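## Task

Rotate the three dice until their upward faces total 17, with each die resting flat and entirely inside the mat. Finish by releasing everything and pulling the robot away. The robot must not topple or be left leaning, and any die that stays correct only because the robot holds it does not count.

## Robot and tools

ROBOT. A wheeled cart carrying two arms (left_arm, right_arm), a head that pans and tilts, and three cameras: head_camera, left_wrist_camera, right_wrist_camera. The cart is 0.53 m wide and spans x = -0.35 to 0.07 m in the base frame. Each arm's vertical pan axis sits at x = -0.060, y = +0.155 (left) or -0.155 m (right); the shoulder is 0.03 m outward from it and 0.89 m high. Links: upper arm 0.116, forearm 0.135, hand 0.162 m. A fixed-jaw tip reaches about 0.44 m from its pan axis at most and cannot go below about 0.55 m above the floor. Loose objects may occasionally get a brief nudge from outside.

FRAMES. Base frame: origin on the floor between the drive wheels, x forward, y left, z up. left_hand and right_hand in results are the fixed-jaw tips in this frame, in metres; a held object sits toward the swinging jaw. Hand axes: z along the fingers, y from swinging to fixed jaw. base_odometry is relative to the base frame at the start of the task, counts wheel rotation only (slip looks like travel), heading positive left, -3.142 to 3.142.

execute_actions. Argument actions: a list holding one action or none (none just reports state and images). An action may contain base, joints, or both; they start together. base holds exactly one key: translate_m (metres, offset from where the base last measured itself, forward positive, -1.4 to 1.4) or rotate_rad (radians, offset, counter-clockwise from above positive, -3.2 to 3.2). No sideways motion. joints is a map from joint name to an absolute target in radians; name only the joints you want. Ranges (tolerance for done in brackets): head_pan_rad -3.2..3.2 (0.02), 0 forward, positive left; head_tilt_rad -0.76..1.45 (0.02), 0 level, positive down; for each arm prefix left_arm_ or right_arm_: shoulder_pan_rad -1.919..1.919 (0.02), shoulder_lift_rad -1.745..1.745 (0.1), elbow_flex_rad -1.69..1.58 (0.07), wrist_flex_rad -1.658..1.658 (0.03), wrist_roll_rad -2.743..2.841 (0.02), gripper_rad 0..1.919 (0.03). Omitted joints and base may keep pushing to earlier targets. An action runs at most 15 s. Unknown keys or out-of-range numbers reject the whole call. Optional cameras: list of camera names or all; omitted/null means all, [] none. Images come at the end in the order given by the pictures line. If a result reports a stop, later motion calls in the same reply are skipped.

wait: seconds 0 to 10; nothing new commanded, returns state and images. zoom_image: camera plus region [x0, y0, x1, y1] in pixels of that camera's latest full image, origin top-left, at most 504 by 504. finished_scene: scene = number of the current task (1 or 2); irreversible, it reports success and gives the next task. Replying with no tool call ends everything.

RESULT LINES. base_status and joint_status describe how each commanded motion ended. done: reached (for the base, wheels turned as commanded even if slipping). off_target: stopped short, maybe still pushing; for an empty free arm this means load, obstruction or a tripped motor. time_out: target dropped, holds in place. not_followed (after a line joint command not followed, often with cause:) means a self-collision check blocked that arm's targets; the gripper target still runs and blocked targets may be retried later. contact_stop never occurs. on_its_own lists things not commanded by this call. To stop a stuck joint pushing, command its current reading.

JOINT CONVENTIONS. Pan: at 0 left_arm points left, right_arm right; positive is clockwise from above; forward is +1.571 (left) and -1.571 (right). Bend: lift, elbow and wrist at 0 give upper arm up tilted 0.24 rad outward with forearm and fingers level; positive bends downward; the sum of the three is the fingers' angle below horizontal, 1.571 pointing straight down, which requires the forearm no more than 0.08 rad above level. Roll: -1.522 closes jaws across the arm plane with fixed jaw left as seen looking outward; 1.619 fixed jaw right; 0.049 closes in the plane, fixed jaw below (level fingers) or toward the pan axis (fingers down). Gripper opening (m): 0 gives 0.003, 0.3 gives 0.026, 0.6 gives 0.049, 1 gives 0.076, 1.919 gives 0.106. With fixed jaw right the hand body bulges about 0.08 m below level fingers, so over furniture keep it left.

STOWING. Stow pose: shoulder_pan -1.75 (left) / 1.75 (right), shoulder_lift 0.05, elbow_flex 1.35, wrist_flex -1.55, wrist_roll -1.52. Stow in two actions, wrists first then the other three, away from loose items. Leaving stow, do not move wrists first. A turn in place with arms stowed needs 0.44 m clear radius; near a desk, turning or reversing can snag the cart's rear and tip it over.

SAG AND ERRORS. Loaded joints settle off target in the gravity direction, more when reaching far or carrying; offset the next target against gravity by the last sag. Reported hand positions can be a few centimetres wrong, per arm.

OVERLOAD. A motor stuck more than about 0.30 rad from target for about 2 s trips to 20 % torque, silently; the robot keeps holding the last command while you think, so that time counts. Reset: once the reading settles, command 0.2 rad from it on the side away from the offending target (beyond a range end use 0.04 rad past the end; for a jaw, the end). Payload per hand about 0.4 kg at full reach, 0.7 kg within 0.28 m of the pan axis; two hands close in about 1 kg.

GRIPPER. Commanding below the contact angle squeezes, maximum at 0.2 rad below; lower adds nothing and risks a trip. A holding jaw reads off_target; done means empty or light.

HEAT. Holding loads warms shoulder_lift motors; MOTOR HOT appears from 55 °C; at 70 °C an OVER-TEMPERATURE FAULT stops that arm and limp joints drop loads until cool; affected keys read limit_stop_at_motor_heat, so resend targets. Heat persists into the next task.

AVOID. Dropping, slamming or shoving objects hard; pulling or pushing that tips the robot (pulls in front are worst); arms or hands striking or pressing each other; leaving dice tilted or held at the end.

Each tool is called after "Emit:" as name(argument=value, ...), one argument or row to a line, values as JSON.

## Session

Emit:
execute_actions(
  actions=[
    {"joints": {"head_pan_rad": 0.0, "head_tilt_rad": 0.35}},
  ],
  cameras=["head_camera"],
)

Scene clock: 1.00 s.
base_odometry: x=+0.000 y=+0.000 heading=+0.000 (m, m, rad; odometry frame)
base_status: not commanded
joint_positions: head_pan_rad=-0.009 head_tilt_rad=+0.343 left_arm_shoulder_pan_rad=-1.751 left_arm_shoulder_lift_rad=+0.004 left_arm_elbow_flex_rad=+1.355 left_arm_wrist_flex_rad=-1.508 left_arm_wrist_roll_rad=-1.538 left_arm_gripper_rad=+1.920 right_arm_shoulder_pan_rad=+1.748 right_arm_shoulder_lift_rad=+0.030 right_arm_elbow_flex_rad=+1.351 right_arm_wrist_flex_rad=-1.605 right_arm_wrist_roll_rad=-1.514 right_arm_gripper_rad=+1.920
joint_status: all done
left_hand: x=-0.3056 y=+0.1024 z=+0.8994 quat_wxyz=(-0.074, -0.650, -0.054, +0.754) (m; base frame)
right_hand: x=-0.3064 y=-0.1187 z=+0.9097 quat_wxyz=(-0.072, +0.621, -0.053, -0.779) (m; base frame)
pictures: head_camera
Images, in order (width x height): head_camera 644x476.

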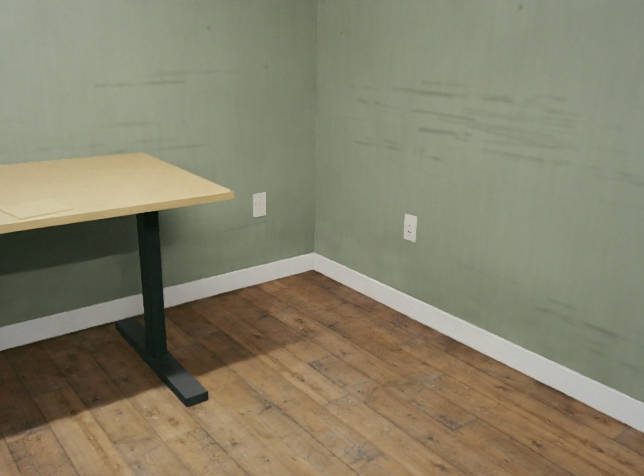

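Emit:
execute_actions(
  actions=[
    {"joints": {"head_pan_rad": 0.6, "head_tilt_rad": 0.35}},
  ],
  cameras=["head_camera"],
)

Scene clock: 4.77 s.
base_odometry: x=+0.000 y=+0.000 heading=+0.000 (m, m, rad; odometry frame)
base_status: not commanded
joint_positions: head_pan_rad=+0.590 head_tilt_rad=+0.343 left_arm_shoulder_pan_rad=-1.751 left_arm_shoulder_lift_rad=+0.004 left_arm_elbow_flex_rad=+1.355 left_arm_wrist_flex_rad=-1.508 left_arm_wrist_roll_rad=-1.538 left_arm_gripper_rad=+1.920 right_arm_shoulder_pan_rad=+1.748 right_arm_shoulder_lift_rad=+0.030 right_arm_elbow_flex_rad=+1.351 right_arm_wrist_flex_rad=-1.605 right_arm_wrist_roll_rad=-1.514 right_arm_gripper_rad=+1.920
joint_status: all done
left_hand: x=-0.3056 y=+0.1024 z=+0.8994 quat_wxyz=(-0.074, -0.650, -0.054, +0.754) (m; base frame)
right_hand: x=-0.3064 y=-0.1187 z=+0.9097 quat_wxyz=(-0.072, +0.621, -0.053, -0.779) (m; base frame)
pictures: head_camera
Images, in order (width x height): head_camera 644x476.

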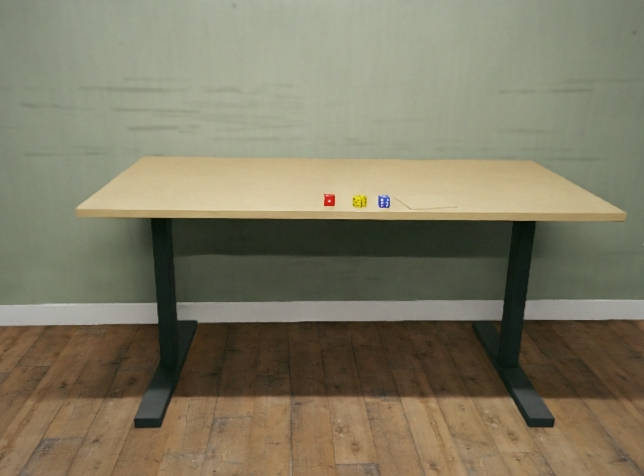

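Emit:
execute_actions(
  actions=[
    {"base": {"rotate_rad": 0.285}, "joints": {"head_pan_rad": 0.0, "head_tilt_rad": 0.7}},
  ],
  cameras=[],
)

Emit:
execute_actions(
  actions=[
    {"base": {"translate_m": 1.14}},
  ],
  cameras=[],
)

Emit:
execute_actions(
  actions=[
    {"base": {"rotate_rad": 0.28}, "joints": {"left_arm_shoulder_pan_rad": 1.5}},
  ],
  cameras=["head_camera"],
)

Scene clock: 19.90 s.
base_odometry: x=+0.000 y=+0.000 heading=+0.284 (m, m, rad; odometry frame)
base_status: done
joint_positions: head_pan_rad=+0.010 head_tilt_rad=+0.694 left_arm_shoulder_pan_rad=-1.751 left_arm_shoulder_lift_rad=+0.004 left_arm_elbow_flex_rad=+1.355 left_arm_wrist_flex_rad=-1.508 left_arm_wrist_roll_rad=-1.538 left_arm_gripper_rad=+1.920 right_arm_shoulder_pan_rad=+1.748 right_arm_shoulder_lift_rad=+0.030 right_arm_elbow_flex_rad=+1.351 right_arm_wrist_flex_rad=-1.605 right_arm_wrist_roll_rad=-1.514 right_arm_gripper_rad=+1.920
joint_status: all done
left_hand: x=-0.3056 y=+0.1024 z=+0.8994 quat_wxyz=(-0.074, -0.650, -0.054, +0.754) (m; base frame)
right_hand: x=-0.3064 y=-0.1187 z=+0.9097 quat_wxyz=(-0.072, +0.621, -0.053, -0.779) (m; base frame)
pictures: none
No camera images: the call's "cameras" was empty. Leave "cameras" out to get every camera's image.

Scene clock: 26.43 s.
base_odometry: x=+1.094 y=+0.320 heading=+0.282 (m, m, rad; odometry frame)
base_status: done
joint_positions: head_pan_rad=+0.010 head_tilt_rad=+0.694 left_arm_shoulder_pan_rad=-1.751 left_arm_shoulder_lift_rad=+0.004 left_arm_elbow_flex_rad=+1.355 left_arm_wrist_flex_rad=-1.508 left_arm_wrist_roll_rad=-1.538 left_arm_gripper_rad=+1.920 right_arm_shoulder_pan_rad=+1.748 right_arm_shoulder_lift_rad=+0.030 right_arm_elbow_flex_rad=+1.351 right_arm_wrist_flex_rad=-1.605 right_arm_wrist_roll_rad=-1.514 right_arm_gripper_rad=+1.920
joint_status: not commanded
left_hand: x=-0.3056 y=+0.1024 z=+0.8994 quat_wxyz=(-0.074, -0.650, -0.054, +0.754) (m; base frame)
right_hand: x=-0.3064 y=-0.1187 z=+0.9097 quat_wxyz=(-0.072, +0.621, -0.053, -0.779) (m; base frame)
pictures: none
No camera images: the call's "cameras" was empty. Leave "cameras" out to get every camera's image.

Scene clock: 29.53 s.
base_odometry: x=+1.094 y=+0.319 heading=+0.561 (m, m, rad; odometry frame)
base_status: done
joint_positions: head_pan_rad=+0.010 head_tilt_rad=+0.694 left_arm_shoulder_pan_rad=+1.490 left_arm_shoulder_lift_rad=+0.004 left_arm_elbow_flex_rad=+1.355 left_arm_wrist_flex_rad=-1.508 left_arm_wrist_roll_rad=-1.538 left_arm_gripper_rad=+1.920 right_arm_shoulder_pan_rad=+1.748 right_arm_shoulder_lift_rad=+0.030 right_arm_elbow_flex_rad=+1.351 right_arm_wrist_flex_rad=-1.605 right_arm_wrist_roll_rad=-1.514 right_arm_gripper_rad=+1.920
joint_status: all done
left_hand: x=+0.1896 y=+0.1829 z=+0.8994 quat_wxyz=(+0.757, -0.021, +0.652, +0.036) (m; base frame)
right_hand: x=-0.3064 y=-0.1187 z=+0.9097 quat_wxyz=(-0.072, +0.621, -0.053, -0.779) (m; base frame)
pictures: head_camera
Images, in order (width x height): head_camera 644x476.

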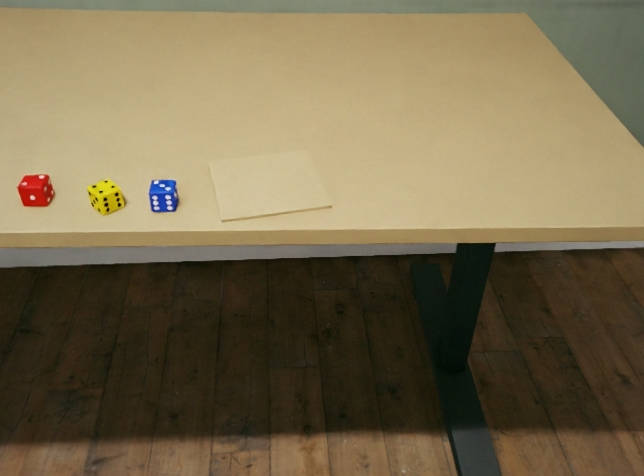

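Emit:
zoom_image(
  camera="head_camera",
  region=[0, 150, 340, 240],
)

Region (0, 150, 340, 240) of head_camera's 644x476 image, scaled by 1.482; it fills the top 133 rows of this view, and the rest is white.

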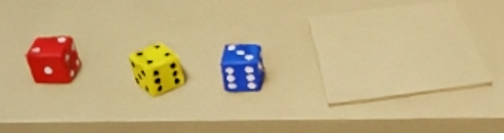

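Emit:
execute_actions(
  actions=[
    {"base": {"rotate_rad": 0.13}},
  ],
  cameras=[],
)

Emit:
execute_actions(
  actions=[
    {"base": {"translate_m": 0.465}},
  ],
  cameras=[],
)

Emit:
execute_actions(
  actions=[
    {"base": {"rotate_rad": -0.375}, "joints": {"head_pan_rad": 0.35, "head_tilt_rad": 1.05}},
  ],
  cameras=["head_camera"],
)

Scene clock: 58.43 s.
base_odometry: x=+1.093 y=+0.319 heading=+0.691 (m, m, rad; odometry frame)
base_status: done
joint_positions: head_pan_rad=+0.010 head_tilt_rad=+0.694 left_arm_shoulder_pan_rad=+1.490 left_arm_shoulder_lift_rad=+0.004 left_arm_elbow_flex_rad=+1.355 left_arm_wrist_flex_rad=-1.508 left_arm_wrist_roll_rad=-1.538 left_arm_gripper_rad=+1.920 right_arm_shoulder_pan_rad=+1.748 right_arm_shoulder_lift_rad=+0.030 right_arm_elbow_flex_rad=+1.351 right_arm_wrist_flex_rad=-1.605 right_arm_wrist_roll_rad=-1.514 right_arm_gripper_rad=+1.920
joint_status: not commanded
left_hand: x=+0.1896 y=+0.1829 z=+0.8994 quat_wxyz=(+0.757, -0.021, +0.652, +0.036) (m; base frame)
right_hand: x=-0.3064 y=-0.1187 z=+0.9097 quat_wxyz=(-0.072, +0.621, -0.053, -0.779) (m; base frame)
pictures: none
No camera images: the call's "cameras" was empty. Leave "cameras" out to get every camera's image.

Scene clock: 61.60 s.
base_odometry: x=+1.451 y=+0.616 heading=+0.692 (m, m, rad; odometry frame)
base_status: done
joint_positions: head_pan_rad=+0.010 head_tilt_rad=+0.694 left_arm_shoulder_pan_rad=+1.490 left_arm_shoulder_lift_rad=+0.004 left_arm_elbow_flex_rad=+1.355 left_arm_wrist_flex_rad=-1.508 left_arm_wrist_roll_rad=-1.538 left_arm_gripper_rad=+1.920 right_arm_shoulder_pan_rad=+1.748 right_arm_shoulder_lift_rad=+0.030 right_arm_elbow_flex_rad=+1.351 right_arm_wrist_flex_rad=-1.605 right_arm_wrist_roll_rad=-1.514 right_arm_gripper_rad=+1.920
joint_status: not commanded
left_hand: x=+0.1896 y=+0.1829 z=+0.8994 quat_wxyz=(+0.757, -0.021, +0.652, +0.036) (m; base frame)
right_hand: x=-0.3064 y=-0.1187 z=+0.9097 quat_wxyz=(-0.072, +0.621, -0.053, -0.779) (m; base frame)
pictures: none
No camera images: the call's "cameras" was empty. Leave "cameras" out to get every camera's image.

Scene clock: 62.77 s.
base_odometry: x=+1.451 y=+0.616 heading=+0.318 (m, m, rad; odometry frame)
base_status: done
joint_positions: head_pan_rad=+0.340 head_tilt_rad=+1.045 left_arm_shoulder_pan_rad=+1.490 left_arm_shoulder_lift_rad=+0.004 left_arm_elbow_flex_rad=+1.355 left_arm_wrist_flex_rad=-1.508 left_arm_wrist_roll_rad=-1.538 left_arm_gripper_rad=+1.920 right_arm_shoulder_pan_rad=+1.748 right_arm_shoulder_lift_rad=+0.030 right_arm_elbow_flex_rad=+1.351 right_arm_wrist_flex_rad=-1.605 right_arm_wrist_roll_rad=-1.514 right_arm_gripper_rad=+1.920
joint_status: all done
left_hand: x=+0.1896 y=+0.1829 z=+0.8994 quat_wxyz=(+0.757, -0.021, +0.652, +0.036) (m; base frame)
right_hand: x=-0.3064 y=-0.1187 z=+0.9097 quat_wxyz=(-0.072, +0.621, -0.053, -0.779) (m; base frame)
pictures: head_camera
Images, in order (width x height): head_camera 644x476.

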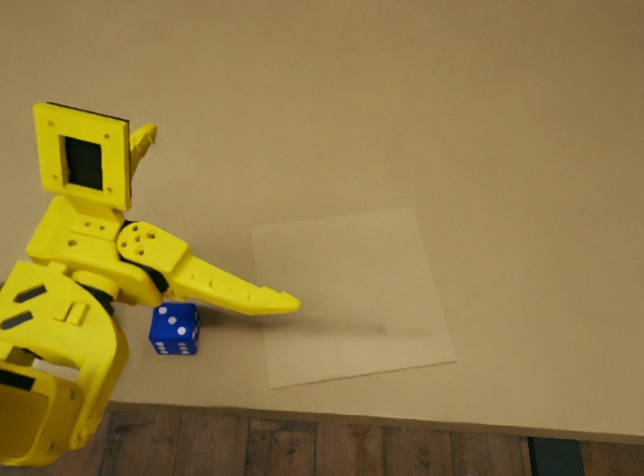

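Emit:
execute_actions(
  actions=[],
)

Scene clock: 71.53 s.
base_odometry: x=+1.451 y=+0.616 heading=+0.318 (m, m, rad; odometry frame)
base_status: done
joint_positions: head_pan_rad=+0.340 head_tilt_rad=+1.045 left_arm_shoulder_pan_rad=+1.490 left_arm_shoulder_lift_rad=+0.004 left_arm_elbow_flex_rad=+1.355 left_arm_wrist_flex_rad=-1.508 left_arm_wrist_roll_rad=-1.538 left_arm_gripper_rad=+1.920 right_arm_shoulder_pan_rad=+1.748 right_arm_shoulder_lift_rad=+0.030 right_arm_elbow_flex_rad=+1.351 right_arm_wrist_flex_rad=-1.607 right_arm_wrist_roll_rad=-1.514 right_arm_gripper_rad=+1.920
joint_status: all done
left_hand: x=+0.1896 y=+0.1829 z=+0.8994 quat_wxyz=(+0.757, -0.021, +0.652, +0.036) (m; base frame)
right_hand: x=-0.3063 y=-0.1187 z=+0.9099 quat_wxyz=(-0.072, +0.621, -0.053, -0.779) (m; base frame)
pictures: head_camera, left_wrist_camera, right_wrist_camera
Images, in order (width x height): head_camera 644x476, left_wrist_camera 644x476, right_wrist_camera 644x476.

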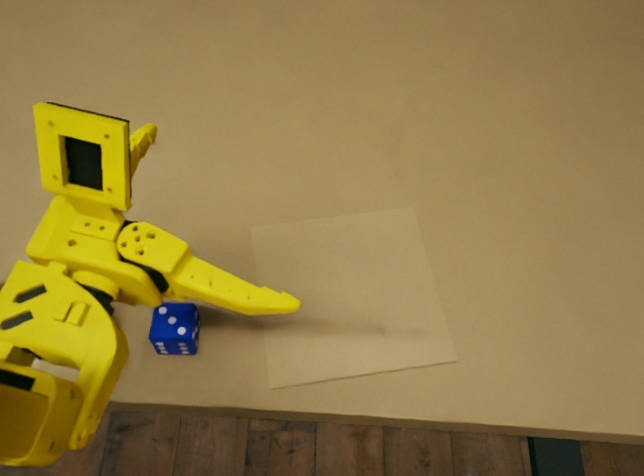

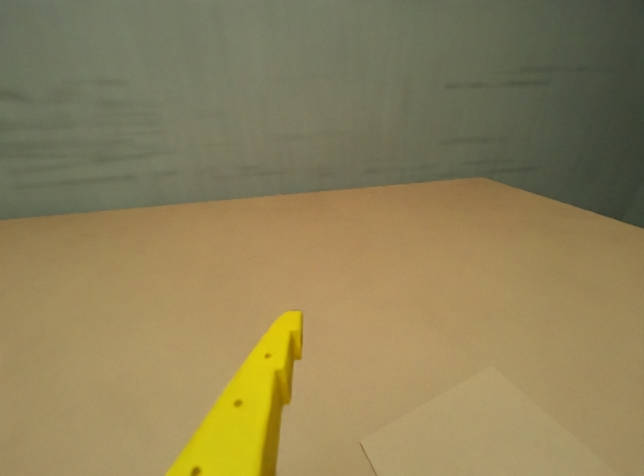

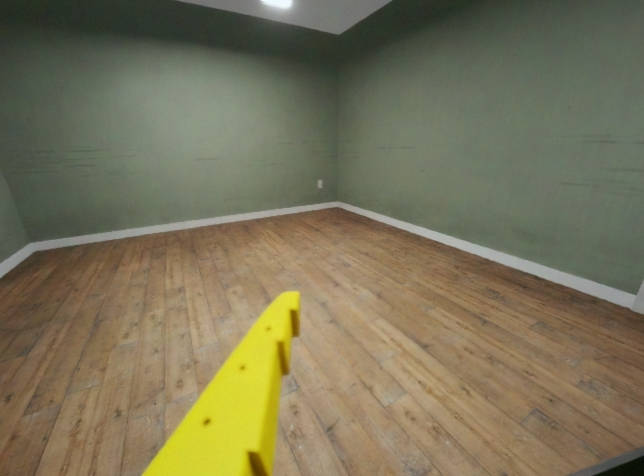

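Emit:
execute_actions(
  actions=[
    {"joints": {"left_arm_shoulder_pan_rad": 1.62, "left_arm_shoulder_lift_rad": -0.1, "left_arm_elbow_flex_rad": 0.4, "left_arm_wrist_flex_rad": 1.2, "left_arm_wrist_roll_rad": 1.88, "left_arm_gripper_rad": 1.0}},
  ],
  cameras=["head_camera", "left_wrist_camera"],
)

Scene clock: 89.73 s.
base_odometry: x=+1.451 y=+0.616 heading=+0.318 (m, m, rad; odometry frame)
base_status: not commanded
joint_positions: head_pan_rad=+0.340 head_tilt_rad=+1.045 left_arm_shoulder_pan_rad=+1.610 left_arm_shoulder_lift_rad=-0.069 left_arm_elbow_flex_rad=+0.433 left_arm_wrist_flex_rad=+1.191 left_arm_wrist_roll_rad=+1.873 left_arm_gripper_rad=+1.008 right_arm_shoulder_pan_rad=+1.748 right_arm_shoulder_lift_rad=+0.030 right_arm_elbow_flex_rad=+1.351 right_arm_wrist_flex_rad=-1.605 right_arm_wrist_roll_rad=-1.514 right_arm_gripper_rad=+1.920
joint_status: all done
left_hand: x=+0.1227 y=+0.1400 z=+0.8046 quat_wxyz=(-0.001, -0.994, -0.107, -0.008) (m; base frame)
right_hand: x=-0.3064 y=-0.1187 z=+0.9097 quat_wxyz=(-0.072, +0.621, -0.053, -0.779) (m; base frame)
pictures: head_camera, left_wrist_camera
Images, in order (width x height): head_camera 644x476, left_wrist_camera 644x476.

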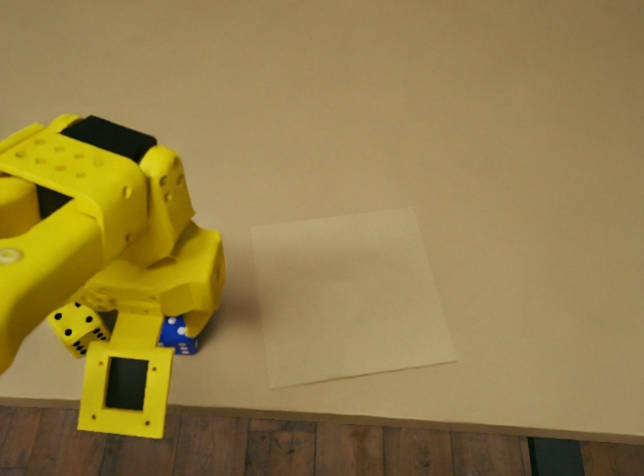

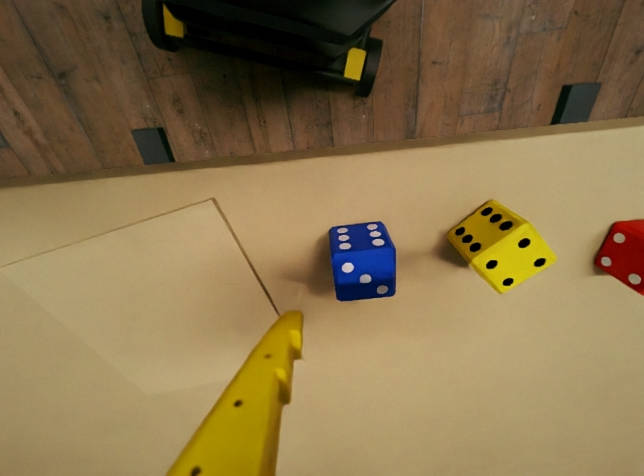

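Emit:
execute_actions(
  actions=[
    {"joints": {"left_arm_shoulder_pan_rad": 1.57, "left_arm_shoulder_lift_rad": 0.075, "left_arm_elbow_flex_rad": 0.50, "left_arm_wrist_flex_rad": 0.92, "left_arm_wrist_roll_rad": 1.84}},
  ],
  cameras=["head_camera", "left_wrist_camera"],
)

Scene clock: 101.43 s.
base_odometry: x=+1.451 y=+0.616 heading=+0.318 (m, m, rad; odometry frame)
base_status: not commanded
joint_positions: head_pan_rad=+0.340 head_tilt_rad=+1.045 left_arm_shoulder_pan_rad=+1.581 left_arm_shoulder_lift_rad=+0.081 left_arm_elbow_flex_rad=+0.501 left_arm_wrist_flex_rad=+0.928 left_arm_wrist_roll_rad=+1.846 left_arm_gripper_rad=+1.008 right_arm_shoulder_pan_rad=+1.748 right_arm_shoulder_lift_rad=+0.030 right_arm_elbow_flex_rad=+1.351 right_arm_wrist_flex_rad=-1.605 right_arm_wrist_roll_rad=-1.514 right_arm_gripper_rad=+1.920
joint_status: all done
left_hand: x=+0.1348 y=+0.1452 z=+0.7741 quat_wxyz=(-0.004, -0.994, -0.108, -0.031) (m; base frame)
right_hand: x=-0.3064 y=-0.1187 z=+0.9097 quat_wxyz=(-0.072, +0.621, -0.053, -0.779) (m; base frame)
pictures: head_camera, left_wrist_camera
Images, in order (width x height): head_camera 644x476, left_wrist_camera 644x476.

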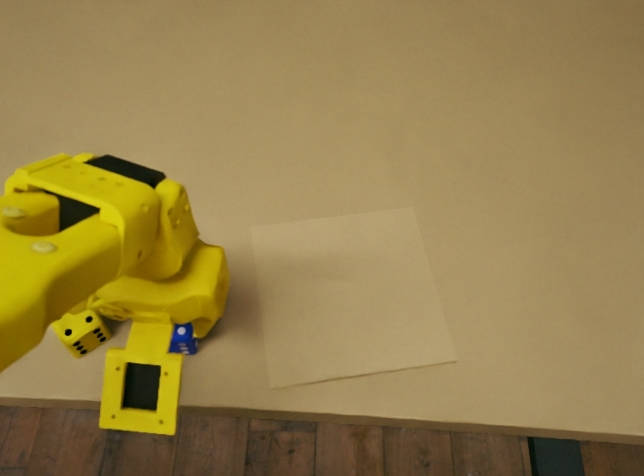

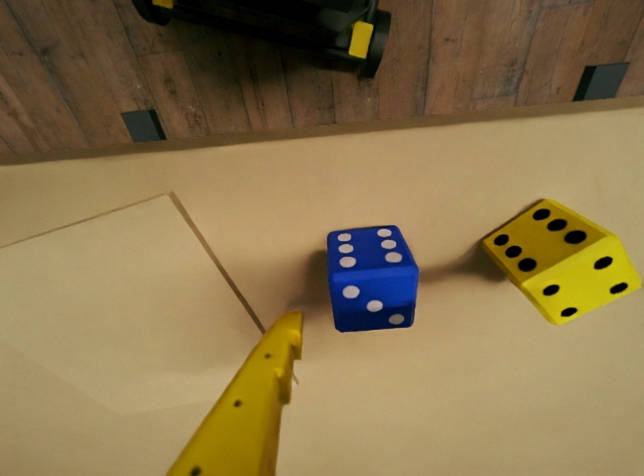

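Emit:
execute_actions(
  actions=[
    {"joints": {"left_arm_shoulder_pan_rad": 1.535, "left_arm_shoulder_lift_rad": 0.31, "left_arm_elbow_flex_rad": 0.51, "left_arm_wrist_flex_rad": 0.72, "left_arm_wrist_roll_rad": 1.80}},
  ],
  cameras=["left_wrist_camera"],
)

Scene clock: 111.07 s.
base_odometry: x=+1.451 y=+0.616 heading=+0.318 (m, m, rad; odometry frame)
base_status: not commanded
joint_positions: head_pan_rad=+0.340 head_tilt_rad=+1.045 left_arm_shoulder_pan_rad=+1.544 left_arm_shoulder_lift_rad=+0.293 left_arm_elbow_flex_rad=+0.511 left_arm_wrist_flex_rad=+0.739 left_arm_wrist_roll_rad=+1.808 left_arm_gripper_rad=+1.008 right_arm_shoulder_pan_rad=+1.748 right_arm_shoulder_lift_rad=+0.030 right_arm_elbow_flex_rad=+1.351 right_arm_wrist_flex_rad=-1.605 right_arm_wrist_roll_rad=-1.514 right_arm_gripper_rad=+1.920
joint_status: all done
left_hand: x=+0.1334 y=+0.1523 z=+0.7398 quat_wxyz=(-0.001, -0.994, -0.107, -0.014) (m; base frame)
right_hand: x=-0.3064 y=-0.1187 z=+0.9097 quat_wxyz=(-0.072, +0.621, -0.053, -0.779) (m; base frame)
pictures: left_wrist_camera
Images, in order (width x height): left_wrist_camera 644x476.

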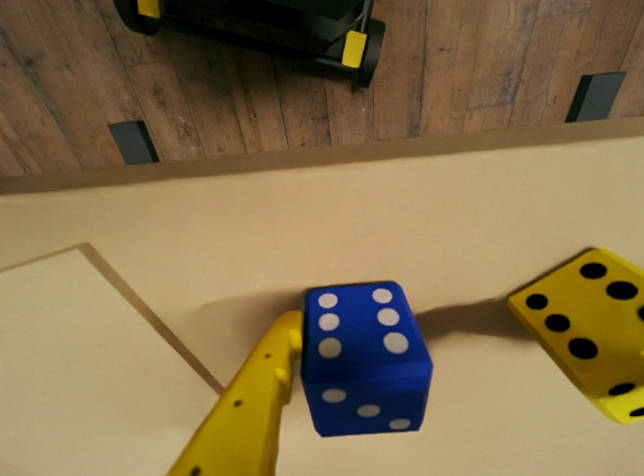

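Emit:
execute_actions(
  actions=[
    {"joints": {"left_arm_gripper_rad": 0.15}},
  ],
  cameras=["left_wrist_camera"],
)

Scene clock: 114.23 s.
base_odometry: x=+1.451 y=+0.616 heading=+0.317 (m, m, rad; odometry frame)
base_status: not commanded
joint_positions: head_pan_rad=+0.340 head_tilt_rad=+1.045 left_arm_shoulder_pan_rad=+1.526 left_arm_shoulder_lift_rad=+0.299 left_arm_elbow_flex_rad=+0.504 left_arm_wrist_flex_rad=+0.724 left_arm_wrist_roll_rad=+1.808 left_arm_gripper_rad=+0.364 right_arm_shoulder_pan_rad=+1.748 right_arm_shoulder_lift_rad=+0.030 right_arm_elbow_flex_rad=+1.351 right_arm_wrist_flex_rad=-1.605 right_arm_wrist_roll_rad=-1.514 right_arm_gripper_rad=+1.920
joint_status: left_arm_gripper_rad off_target (ended at +0.364, target +0.150)
left_hand: x=+0.1368 y=+0.1560 z=+0.7397 quat_wxyz=(-0.002, -0.993, -0.117, -0.022) (m; base frame)
right_hand: x=-0.3064 y=-0.1187 z=+0.9097 quat_wxyz=(-0.072, +0.621, -0.053, -0.779) (m; base frame)
pictures: left_wrist_camera
Images, in order (width x height): left_wrist_camera 644x476.

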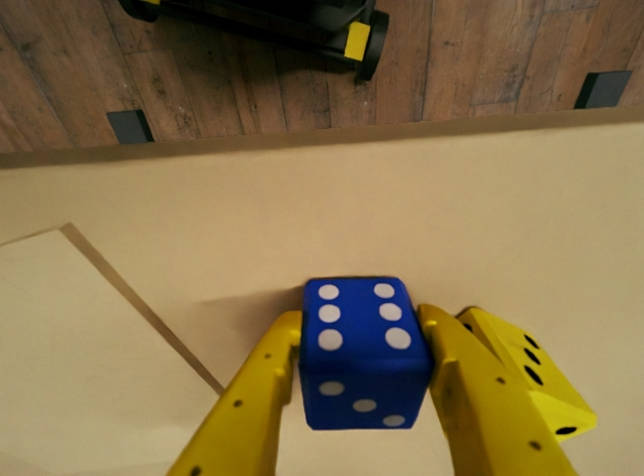

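Emit:
execute_actions(
  actions=[
    {"joints": {"left_arm_shoulder_lift_rad": -0.05, "left_arm_elbow_flex_rad": 0.5, "left_arm_wrist_flex_rad": 1.05}},
  ],
  cameras=[],
)

Emit:
execute_actions(
  actions=[
    {"joints": {"left_arm_shoulder_pan_rad": 1.69, "left_arm_wrist_roll_rad": -1.52, "left_arm_wrist_flex_rad": -0.2}},
  ],
  cameras=["head_camera", "left_wrist_camera"],
)

Scene clock: 135.07 s.
base_odometry: x=+1.451 y=+0.616 heading=+0.317 (m, m, rad; odometry frame)
base_status: not commanded
joint_positions: head_pan_rad=+0.340 head_tilt_rad=+1.045 left_arm_shoulder_pan_rad=+1.526 left_arm_shoulder_lift_rad=-0.017 left_arm_elbow_flex_rad=+0.504 left_arm_wrist_flex_rad=+1.043 left_arm_wrist_roll_rad=+1.808 left_arm_gripper_rad=+0.364 right_arm_shoulder_pan_rad=+1.748 right_arm_shoulder_lift_rad=+0.030 right_arm_elbow_flex_rad=+1.351 right_arm_wrist_flex_rad=-1.607 right_arm_wrist_roll_rad=-1.514 right_arm_gripper_rad=+1.920
joint_status: all done
left_hand: x=+0.1267 y=+0.1555 z=+0.7883 quat_wxyz=(-0.001, -0.993, -0.117, -0.021) (m; base frame)
right_hand: x=-0.3063 y=-0.1187 z=+0.9099 quat_wxyz=(-0.072, +0.621, -0.053, -0.779) (m; base frame)
pictures: none
No camera images: the call's "cameras" was empty. Leave "cameras" out to get every camera's image.

Scene clock: 138.37 s.
base_odometry: x=+1.451 y=+0.616 heading=+0.317 (m, m, rad; odometry frame)
base_status: not commanded
joint_positions: head_pan_rad=+0.340 head_tilt_rad=+1.045 left_arm_shoulder_pan_rad=+1.679 left_arm_shoulder_lift_rad=-0.017 left_arm_elbow_flex_rad=+0.507 left_arm_wrist_flex_rad=-0.183 left_arm_wrist_roll_rad=-1.513 left_arm_gripper_rad=+0.364 right_arm_shoulder_pan_rad=+1.748 right_arm_shoulder_lift_rad=+0.030 right_arm_elbow_flex_rad=+1.351 right_arm_wrist_flex_rad=-1.605 right_arm_wrist_roll_rad=-1.514 right_arm_gripper_rad=+1.920
joint_status: all done
left_hand: x=+0.2698 y=+0.1269 z=+0.8995 quat_wxyz=(+0.590, +0.040, +0.806, -0.035) (m; base frame)
right_hand: x=-0.3064 y=-0.1187 z=+0.9097 quat_wxyz=(-0.072, +0.621, -0.053, -0.779) (m; base frame)
pictures: head_camera, left_wrist_camera
Images, in order (width x height): head_camera 644x476, left_wrist_camera 644x476.

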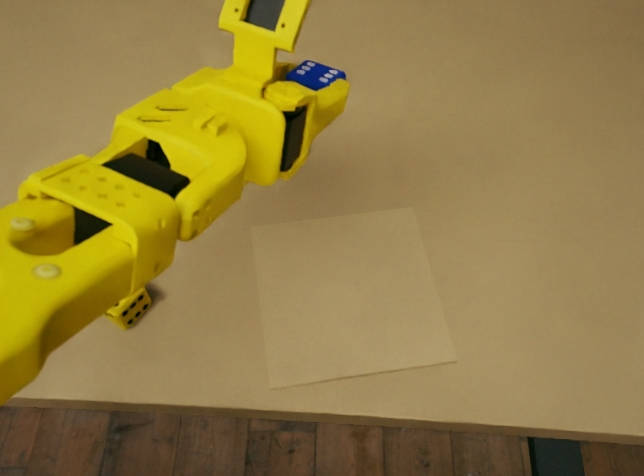

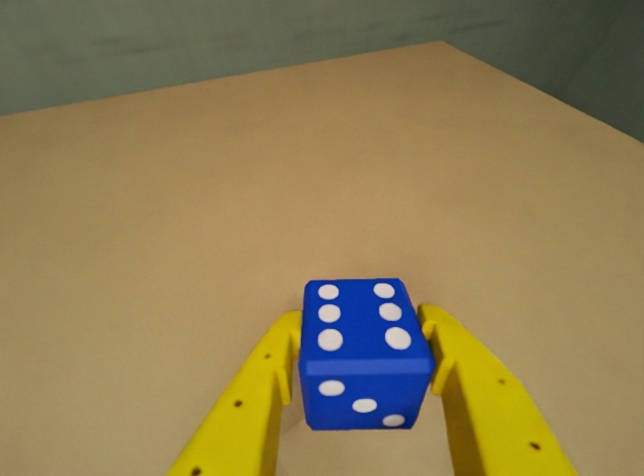

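Emit:
execute_actions(
  actions=[
    {"joints": {"left_arm_shoulder_pan_rad": 1.70, "left_arm_shoulder_lift_rad": 0.76, "left_arm_elbow_flex_rad": 0.61, "left_arm_wrist_flex_rad": -1.09}},
  ],
  cameras=["head_camera", "left_wrist_camera"],
)

Scene clock: 144.07 s.
base_odometry: x=+1.451 y=+0.616 heading=+0.317 (m, m, rad; odometry frame)
base_status: not commanded
joint_positions: head_pan_rad=+0.340 head_tilt_rad=+1.045 left_arm_shoulder_pan_rad=+1.690 left_arm_shoulder_lift_rad=+0.774 left_arm_elbow_flex_rad=+0.616 left_arm_wrist_flex_rad=-1.073 left_arm_wrist_roll_rad=-1.513 left_arm_gripper_rad=+0.364 right_arm_shoulder_pan_rad=+1.748 right_arm_shoulder_lift_rad=+0.030 right_arm_elbow_flex_rad=+1.351 right_arm_wrist_flex_rad=-1.605 right_arm_wrist_roll_rad=-1.514 right_arm_gripper_rad=+1.920
joint_status: all done
left_hand: x=+0.2496 y=+0.1257 z=+0.7728 quat_wxyz=(+0.585, +0.044, +0.809, -0.038) (m; base frame)
right_hand: x=-0.3064 y=-0.1187 z=+0.9097 quat_wxyz=(-0.072, +0.621, -0.053, -0.779) (m; base frame)
pictures: head_camera, left_wrist_camera
Images, in order (width x height): head_camera 644x476, left_wrist_camera 644x476.

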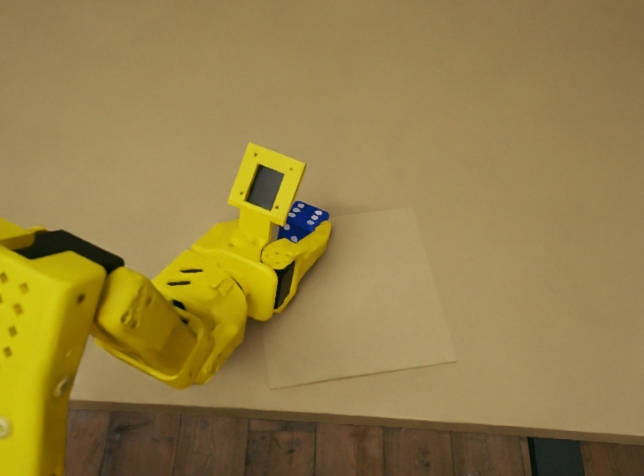

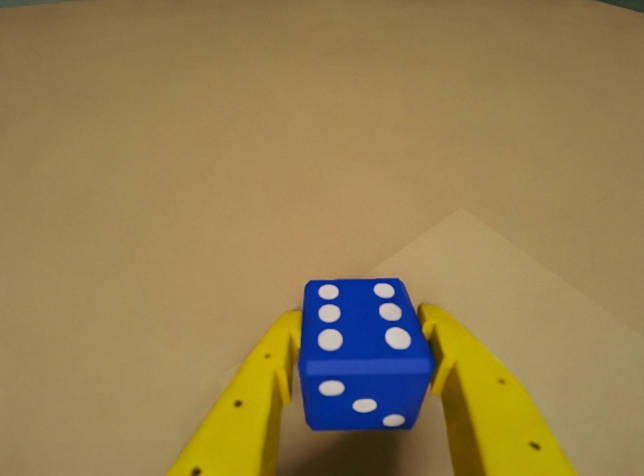

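Emit:
execute_actions(
  actions=[
    {"joints": {"left_arm_shoulder_pan_rad": 1.74, "left_arm_shoulder_lift_rad": 0.81, "left_arm_elbow_flex_rad": 0.72, "left_arm_wrist_flex_rad": -1.25}},
  ],
  cameras=["head_camera", "left_wrist_camera"],
)

Scene clock: 157.47 s.
base_odometry: x=+1.451 y=+0.616 heading=+0.317 (m, m, rad; odometry frame)
base_status: not commanded
joint_positions: head_pan_rad=+0.340 head_tilt_rad=+1.045 left_arm_shoulder_pan_rad=+1.731 left_arm_shoulder_lift_rad=+0.820 left_arm_elbow_flex_rad=+0.719 left_arm_wrist_flex_rad=-1.232 left_arm_wrist_roll_rad=-1.513 left_arm_gripper_rad=+0.364 right_arm_shoulder_pan_rad=+1.748 right_arm_shoulder_lift_rad=+0.030 right_arm_elbow_flex_rad=+1.351 right_arm_wrist_flex_rad=-1.605 right_arm_wrist_roll_rad=-1.514 right_arm_gripper_rad=+1.920
joint_status: all done
left_hand: x=+0.2318 y=+0.1156 z=+0.7669 quat_wxyz=(+0.589, +0.061, +0.804, -0.050) (m; base frame)
right_hand: x=-0.3064 y=-0.1187 z=+0.9097 quat_wxyz=(-0.072, +0.621, -0.053, -0.779) (m; base frame)
pictures: head_camera, left_wrist_camera
Images, in order (width x height): head_camera 644x476, left_wrist_camera 644x476.

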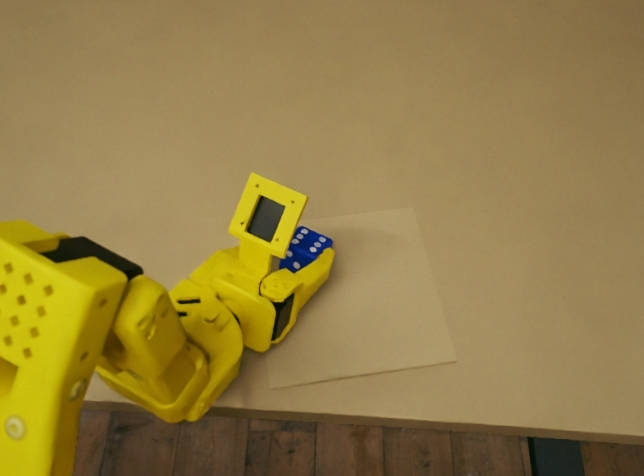

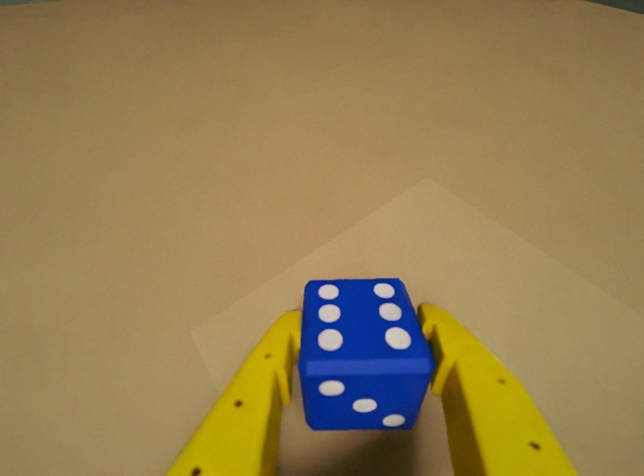

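Emit:
execute_actions(
  actions=[
    {"joints": {"left_arm_shoulder_lift_rad": 0.86}},
  ],
  cameras=["left_wrist_camera"],
)

Scene clock: 160.43 s.
base_odometry: x=+1.451 y=+0.616 heading=+0.317 (m, m, rad; odometry frame)
base_status: not commanded
joint_positions: head_pan_rad=+0.340 head_tilt_rad=+1.045 left_arm_shoulder_pan_rad=+1.731 left_arm_shoulder_lift_rad=+0.845 left_arm_elbow_flex_rad=+0.719 left_arm_wrist_flex_rad=-1.251 left_arm_wrist_roll_rad=-1.513 left_arm_gripper_rad=+0.364 right_arm_shoulder_pan_rad=+1.748 right_arm_shoulder_lift_rad=+0.030 right_arm_elbow_flex_rad=+1.351 right_arm_wrist_flex_rad=-1.607 right_arm_wrist_roll_rad=-1.514 right_arm_gripper_rad=+1.920
joint_status: all done
left_hand: x=+0.2295 y=+0.1160 z=+0.7633 quat_wxyz=(+0.586, +0.061, +0.806, -0.050) (m; base frame)
right_hand: x=-0.3063 y=-0.1187 z=+0.9099 quat_wxyz=(-0.072, +0.621, -0.053, -0.779) (m; base frame)
pictures: left_wrist_camera
Images, in order (width x height): left_wrist_camera 644x476.

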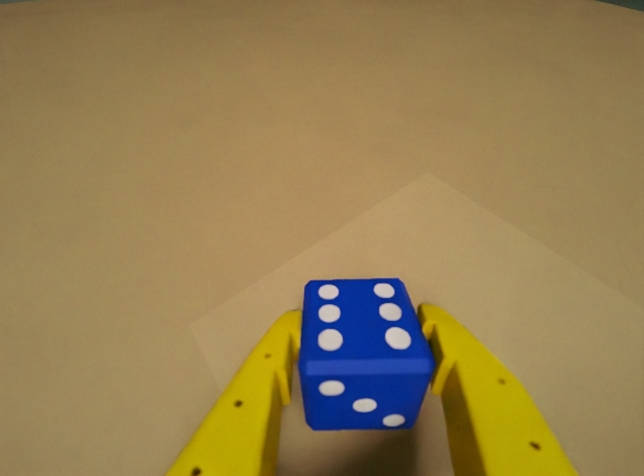

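Emit:
execute_actions(
  actions=[
    {"joints": {"left_arm_gripper_rad": 0.7}},
  ],
  cameras=["left_wrist_camera"],
)

Scene clock: 164.57 s.
base_odometry: x=+1.451 y=+0.616 heading=+0.317 (m, m, rad; odometry frame)
base_status: not commanded
joint_positions: head_pan_rad=+0.340 head_tilt_rad=+1.045 left_arm_shoulder_pan_rad=+1.731 left_arm_shoulder_lift_rad=+0.869 left_arm_elbow_flex_rad=+0.719 left_arm_wrist_flex_rad=-1.251 left_arm_wrist_roll_rad=-1.513 left_arm_gripper_rad=+0.690 right_arm_shoulder_pan_rad=+1.748 right_arm_shoulder_lift_rad=+0.030 right_arm_elbow_flex_rad=+1.351 right_arm_wrist_flex_rad=-1.605 right_arm_wrist_roll_rad=-1.514 right_arm_gripper_rad=+1.920
joint_status: all done
left_hand: x=+0.2263 y=+0.1165 z=+0.7569 quat_wxyz=(+0.576, +0.062, +0.813, -0.049) (m; base frame)
right_hand: x=-0.3064 y=-0.1187 z=+0.9097 quat_wxyz=(-0.072, +0.621, -0.053, -0.779) (m; base frame)
pictures: left_wrist_camera
Images, in order (width x height): left_wrist_camera 644x476.

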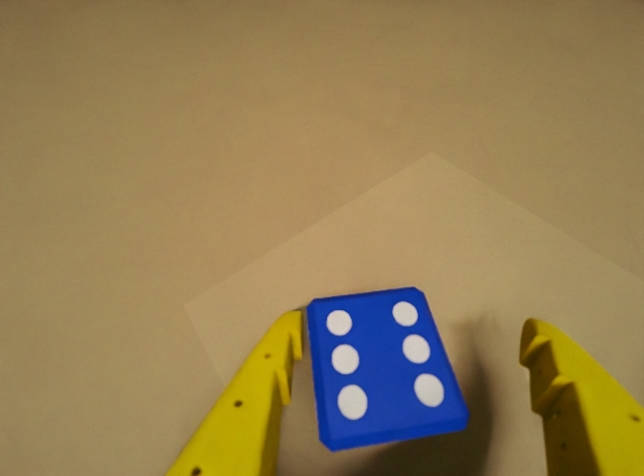

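Emit:
execute_actions(
  actions=[
    {"joints": {"left_arm_shoulder_lift_rad": 0.35, "head_pan_rad": 0.75}},
  ],
  cameras=["head_camera"],
)

Scene clock: 167.43 s.
base_odometry: x=+1.451 y=+0.616 heading=+0.317 (m, m, rad; odometry frame)
base_status: not commanded
joint_positions: head_pan_rad=+0.740 head_tilt_rad=+1.045 left_arm_shoulder_pan_rad=+1.731 left_arm_shoulder_lift_rad=+0.389 left_arm_elbow_flex_rad=+0.720 left_arm_wrist_flex_rad=-1.251 left_arm_wrist_roll_rad=-1.513 left_arm_gripper_rad=+0.692 right_arm_shoulder_pan_rad=+1.748 right_arm_shoulder_lift_rad=+0.030 right_arm_elbow_flex_rad=+1.351 right_arm_wrist_flex_rad=-1.607 right_arm_wrist_roll_rad=-1.514 right_arm_gripper_rad=+1.920
joint_status: all done
left_hand: x=+0.2598 y=+0.1111 z=+0.8914 quat_wxyz=(+0.753, +0.050, +0.653, -0.064) (m; base frame)
right_hand: x=-0.3063 y=-0.1187 z=+0.9099 quat_wxyz=(-0.072, +0.621, -0.053, -0.779) (m; base frame)
pictures: head_camera
Images, in order (width x height): head_camera 644x476.

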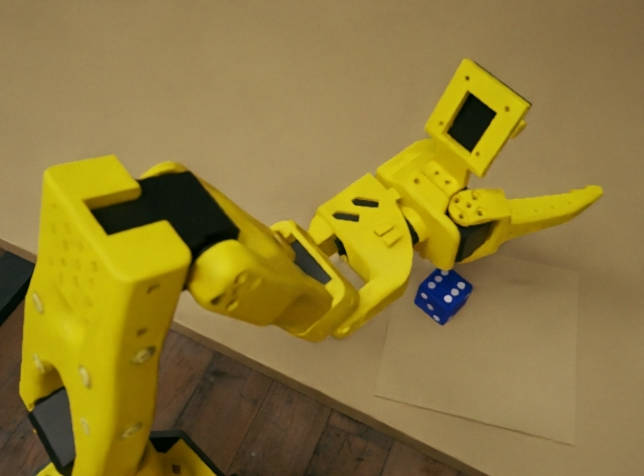

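Emit:
execute_actions(
  actions=[
    {"joints": {"left_arm_shoulder_pan_rad": 1.27, "left_arm_shoulder_lift_rad": -0.1, "left_arm_elbow_flex_rad": 0.4, "left_arm_wrist_flex_rad": 1.2, "left_arm_wrist_roll_rad": 0.77, "left_arm_gripper_rad": 1.0}},
  ],
  cameras=["head_camera", "left_wrist_camera"],
)

Scene clock: 176.00 s.
base_odometry: x=+1.451 y=+0.616 heading=+0.317 (m, m, rad; odometry frame)
base_status: not commanded
joint_positions: head_pan_rad=+0.740 head_tilt_rad=+1.045 left_arm_shoulder_pan_rad=+1.279 left_arm_shoulder_lift_rad=-0.068 left_arm_elbow_flex_rad=+0.433 left_arm_wrist_flex_rad=+1.193 left_arm_wrist_roll_rad=+0.762 left_arm_gripper_rad=+0.992 right_arm_shoulder_pan_rad=+1.748 right_arm_shoulder_lift_rad=+0.030 right_arm_elbow_flex_rad=+1.351 right_arm_wrist_flex_rad=-1.605 right_arm_wrist_roll_rad=-1.514 right_arm_gripper_rad=+1.920
joint_status: all done
left_hand: x=+0.1089 y=+0.2000 z=+0.8043 quat_wxyz=(+0.003, -0.960, +0.279, -0.005) (m; base frame)
right_hand: x=-0.3064 y=-0.1187 z=+0.9097 quat_wxyz=(-0.072, +0.621, -0.053, -0.779) (m; base frame)
pictures: head_camera, left_wrist_camera
Images, in order (width x height): head_camera 644x476, left_wrist_camera 644x476.

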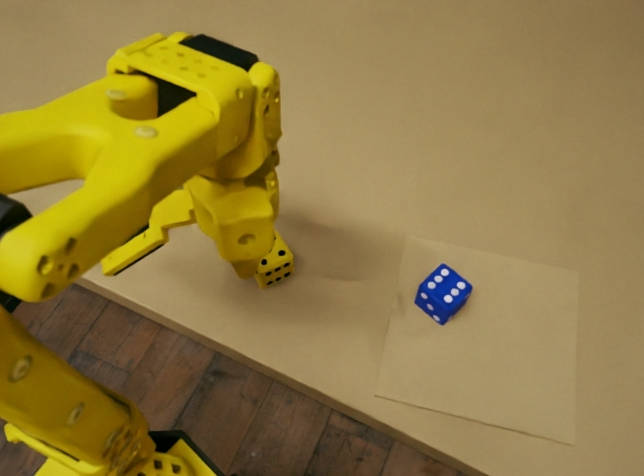

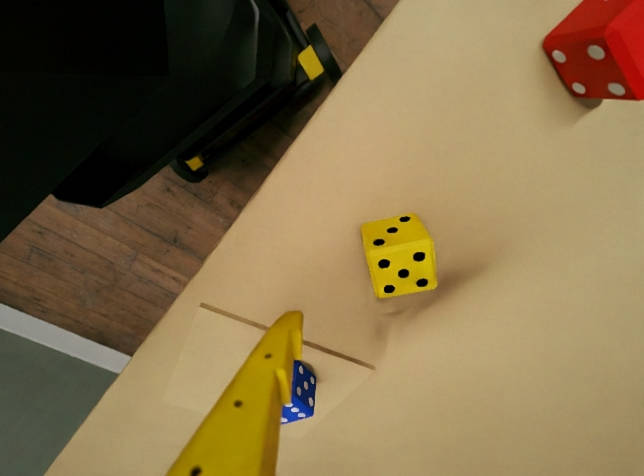

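Emit:
execute_actions(
  actions=[
    {"joints": {"left_arm_shoulder_pan_rad": 0.62, "left_arm_shoulder_lift_rad": 0.49, "left_arm_elbow_flex_rad": -0.39, "left_arm_wrist_flex_rad": 1.42, "left_arm_wrist_roll_rad": -2.23, "head_pan_rad": 1.0}},
  ],
  cameras=["head_camera", "left_wrist_camera"],
)

Scene clock: 196.93 s.
base_odometry: x=+1.451 y=+0.616 heading=+0.317 (m, m, rad; odometry frame)
base_status: not commanded
joint_positions: head_pan_rad=+0.990 head_tilt_rad=+1.045 left_arm_shoulder_pan_rad=+0.630 left_arm_shoulder_lift_rad=+0.504 left_arm_elbow_flex_rad=-0.355 left_arm_wrist_flex_rad=+1.412 left_arm_wrist_roll_rad=-2.222 left_arm_gripper_rad=+0.992 right_arm_shoulder_pan_rad=+1.748 right_arm_shoulder_lift_rad=+0.030 right_arm_elbow_flex_rad=+1.351 right_arm_wrist_flex_rad=-1.605 right_arm_wrist_roll_rad=-1.514 right_arm_gripper_rad=+1.920
joint_status: all done
left_hand: x=+0.0824 y=+0.3605 z=+0.8037 quat_wxyz=(+0.003, -0.120, +0.993, +0.003) (m; base frame)
right_hand: x=-0.3064 y=-0.1187 z=+0.9097 quat_wxyz=(-0.072, +0.621, -0.053, -0.779) (m; base frame)
pictures: head_camera, left_wrist_camera
Images, in order (width x height): head_camera 644x476, left_wrist_camera 644x476.

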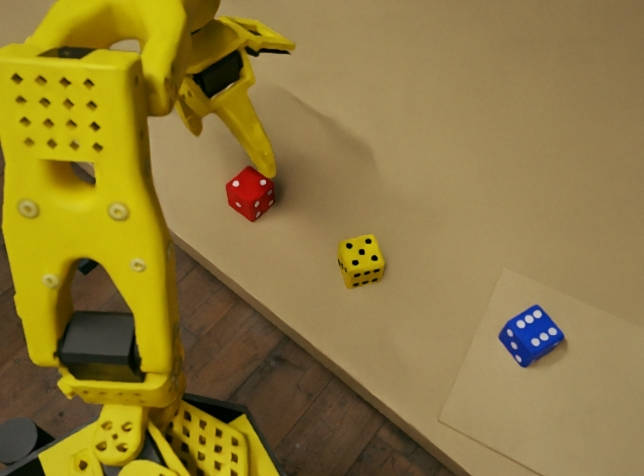

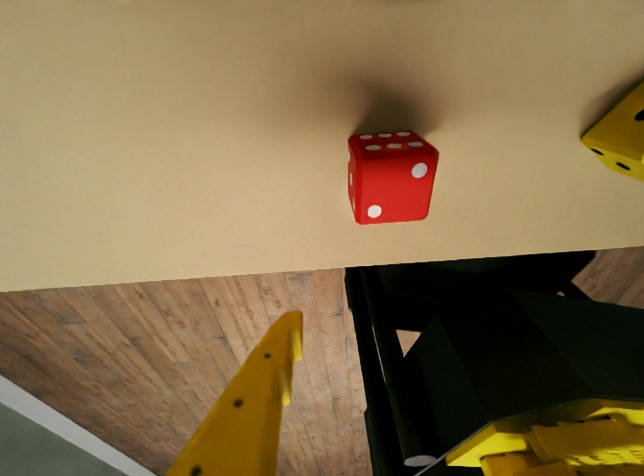

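Emit:
execute_actions(
  actions=[
    {"joints": {"left_arm_shoulder_pan_rad": 0.75, "left_arm_shoulder_lift_rad": 0.78, "left_arm_elbow_flex_rad": -0.68, "left_arm_wrist_flex_rad": 1.36, "left_arm_wrist_roll_rad": -2.09}},
  ],
  cameras=["left_wrist_camera"],
)

Scene clock: 206.17 s.
base_odometry: x=+1.451 y=+0.616 heading=+0.317 (m, m, rad; odometry frame)
base_status: not commanded
joint_positions: head_pan_rad=+0.990 head_tilt_rad=+1.045 left_arm_shoulder_pan_rad=+0.742 left_arm_shoulder_lift_rad=+0.799 left_arm_elbow_flex_rad=-0.644 left_arm_wrist_flex_rad=+1.368 left_arm_wrist_roll_rad=-2.099 left_arm_gripper_rad=+0.992 right_arm_shoulder_pan_rad=+1.748 right_arm_shoulder_lift_rad=+0.030 right_arm_elbow_flex_rad=+1.351 right_arm_wrist_flex_rad=-1.607 right_arm_wrist_roll_rad=-1.514 right_arm_gripper_rad=+1.920
joint_status: all done
left_hand: x=+0.1220 y=+0.3633 z=+0.7766 quat_wxyz=(+0.018, -0.126, +0.992, +0.015) (m; base frame)
right_hand: x=-0.3063 y=-0.1187 z=+0.9099 quat_wxyz=(-0.072, +0.621, -0.053, -0.779) (m; base frame)
pictures: left_wrist_camera
Images, in order (width x height): left_wrist_camera 644x476.

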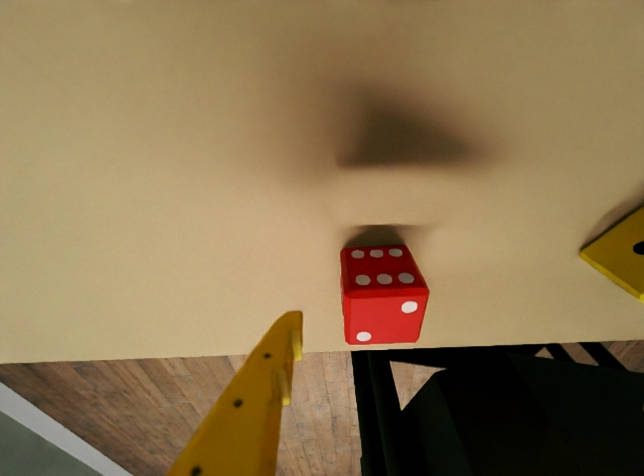

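Emit:
execute_actions(
  actions=[
    {"joints": {"left_arm_shoulder_pan_rad": 0.775, "left_arm_shoulder_lift_rad": 0.78, "left_arm_elbow_flex_rad": -0.40, "left_arm_wrist_flex_rad": 1.09, "left_arm_wrist_roll_rad": -2.07}},
  ],
  cameras=["left_wrist_camera"],
)

Scene clock: 216.53 s.
base_odometry: x=+1.451 y=+0.616 heading=+0.317 (m, m, rad; odometry frame)
base_status: not commanded
joint_positions: head_pan_rad=+0.990 head_tilt_rad=+1.045 left_arm_shoulder_pan_rad=+0.765 left_arm_shoulder_lift_rad=+0.799 left_arm_elbow_flex_rad=-0.398 left_arm_wrist_flex_rad=+1.098 left_arm_wrist_roll_rad=-2.077 left_arm_gripper_rad=+0.992 right_arm_shoulder_pan_rad=+1.748 right_arm_shoulder_lift_rad=+0.030 right_arm_elbow_flex_rad=+1.351 right_arm_wrist_flex_rad=-1.607 right_arm_wrist_roll_rad=-1.514 right_arm_gripper_rad=+1.920
joint_status: all done
left_hand: x=+0.1238 y=+0.3562 z=+0.7448 quat_wxyz=(+0.028, -0.125, +0.992, +0.023) (m; base frame)
right_hand: x=-0.3063 y=-0.1187 z=+0.9099 quat_wxyz=(-0.072, +0.621, -0.053, -0.779) (m; base frame)
pictures: left_wrist_camera
Images, in order (width x height): left_wrist_camera 644x476.

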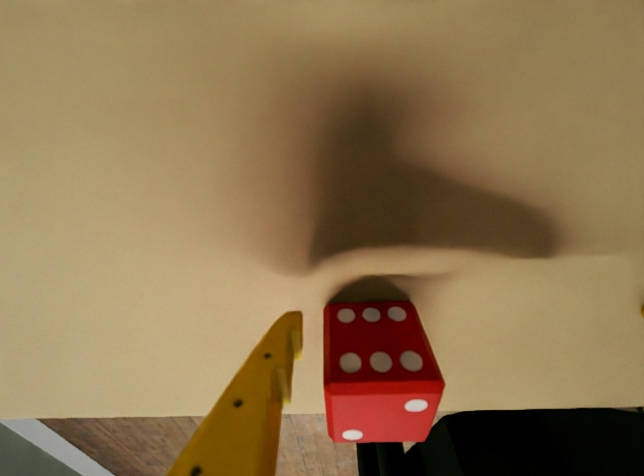

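Emit:
execute_actions(
  actions=[
    {"joints": {"left_arm_elbow_flex_rad": -0.375, "left_arm_wrist_flex_rad": 1.11}},
  ],
  cameras=[],
)

Emit:
execute_actions(
  actions=[
    {"joints": {"left_arm_gripper_rad": 0.15}},
  ],
  cameras=["left_wrist_camera"],
)

Scene clock: 225.90 s.
base_odometry: x=+1.451 y=+0.616 heading=+0.317 (m, m, rad; odometry frame)
base_status: not commanded
joint_positions: head_pan_rad=+0.990 head_tilt_rad=+1.045 left_arm_shoulder_pan_rad=+0.765 left_arm_shoulder_lift_rad=+0.799 left_arm_elbow_flex_rad=-0.372 left_arm_wrist_flex_rad=+1.102 left_arm_wrist_roll_rad=-2.077 left_arm_gripper_rad=+0.992 right_arm_shoulder_pan_rad=+1.748 right_arm_shoulder_lift_rad=+0.030 right_arm_elbow_flex_rad=+1.351 right_arm_wrist_flex_rad=-1.605 right_arm_wrist_roll_rad=-1.514 right_arm_gripper_rad=+1.920
joint_status: all done
left_hand: x=+0.1195 y=+0.3517 z=+0.7412 quat_wxyz=(+0.016, -0.125, +0.992, +0.013) (m; base frame)
right_hand: x=-0.3064 y=-0.1187 z=+0.9097 quat_wxyz=(-0.072, +0.621, -0.053, -0.779) (m; base frame)
pictures: none
No camera images: the call's "cameras" was empty. Leave "cameras" out to get every camera's image.

Scene clock: 226.87 s.
base_odometry: x=+1.451 y=+0.616 heading=+0.317 (m, m, rad; odometry frame)
base_status: not commanded
joint_positions: head_pan_rad=+0.990 head_tilt_rad=+1.045 left_arm_shoulder_pan_rad=+0.765 left_arm_shoulder_lift_rad=+0.799 left_arm_elbow_flex_rad=-0.372 left_arm_wrist_flex_rad=+1.102 left_arm_wrist_roll_rad=-2.077 left_arm_gripper_rad=+0.160 right_arm_shoulder_pan_rad=+1.748 right_arm_shoulder_lift_rad=+0.030 right_arm_elbow_flex_rad=+1.351 right_arm_wrist_flex_rad=-1.605 right_arm_wrist_roll_rad=-1.514 right_arm_gripper_rad=+1.920
joint_status: all done
left_hand: x=+0.1195 y=+0.3517 z=+0.7412 quat_wxyz=(+0.016, -0.125, +0.992, +0.013) (m; base frame)
right_hand: x=-0.3064 y=-0.1187 z=+0.9097 quat_wxyz=(-0.072, +0.621, -0.053, -0.779) (m; base frame)
pictures: left_wrist_camera
Images, in order (width x height): left_wrist_camera 644x476.

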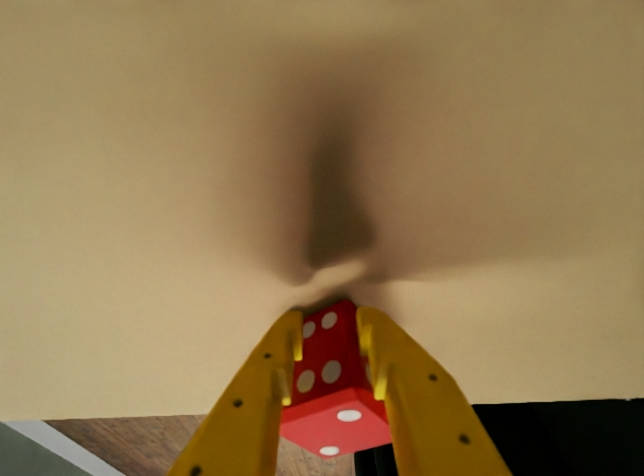

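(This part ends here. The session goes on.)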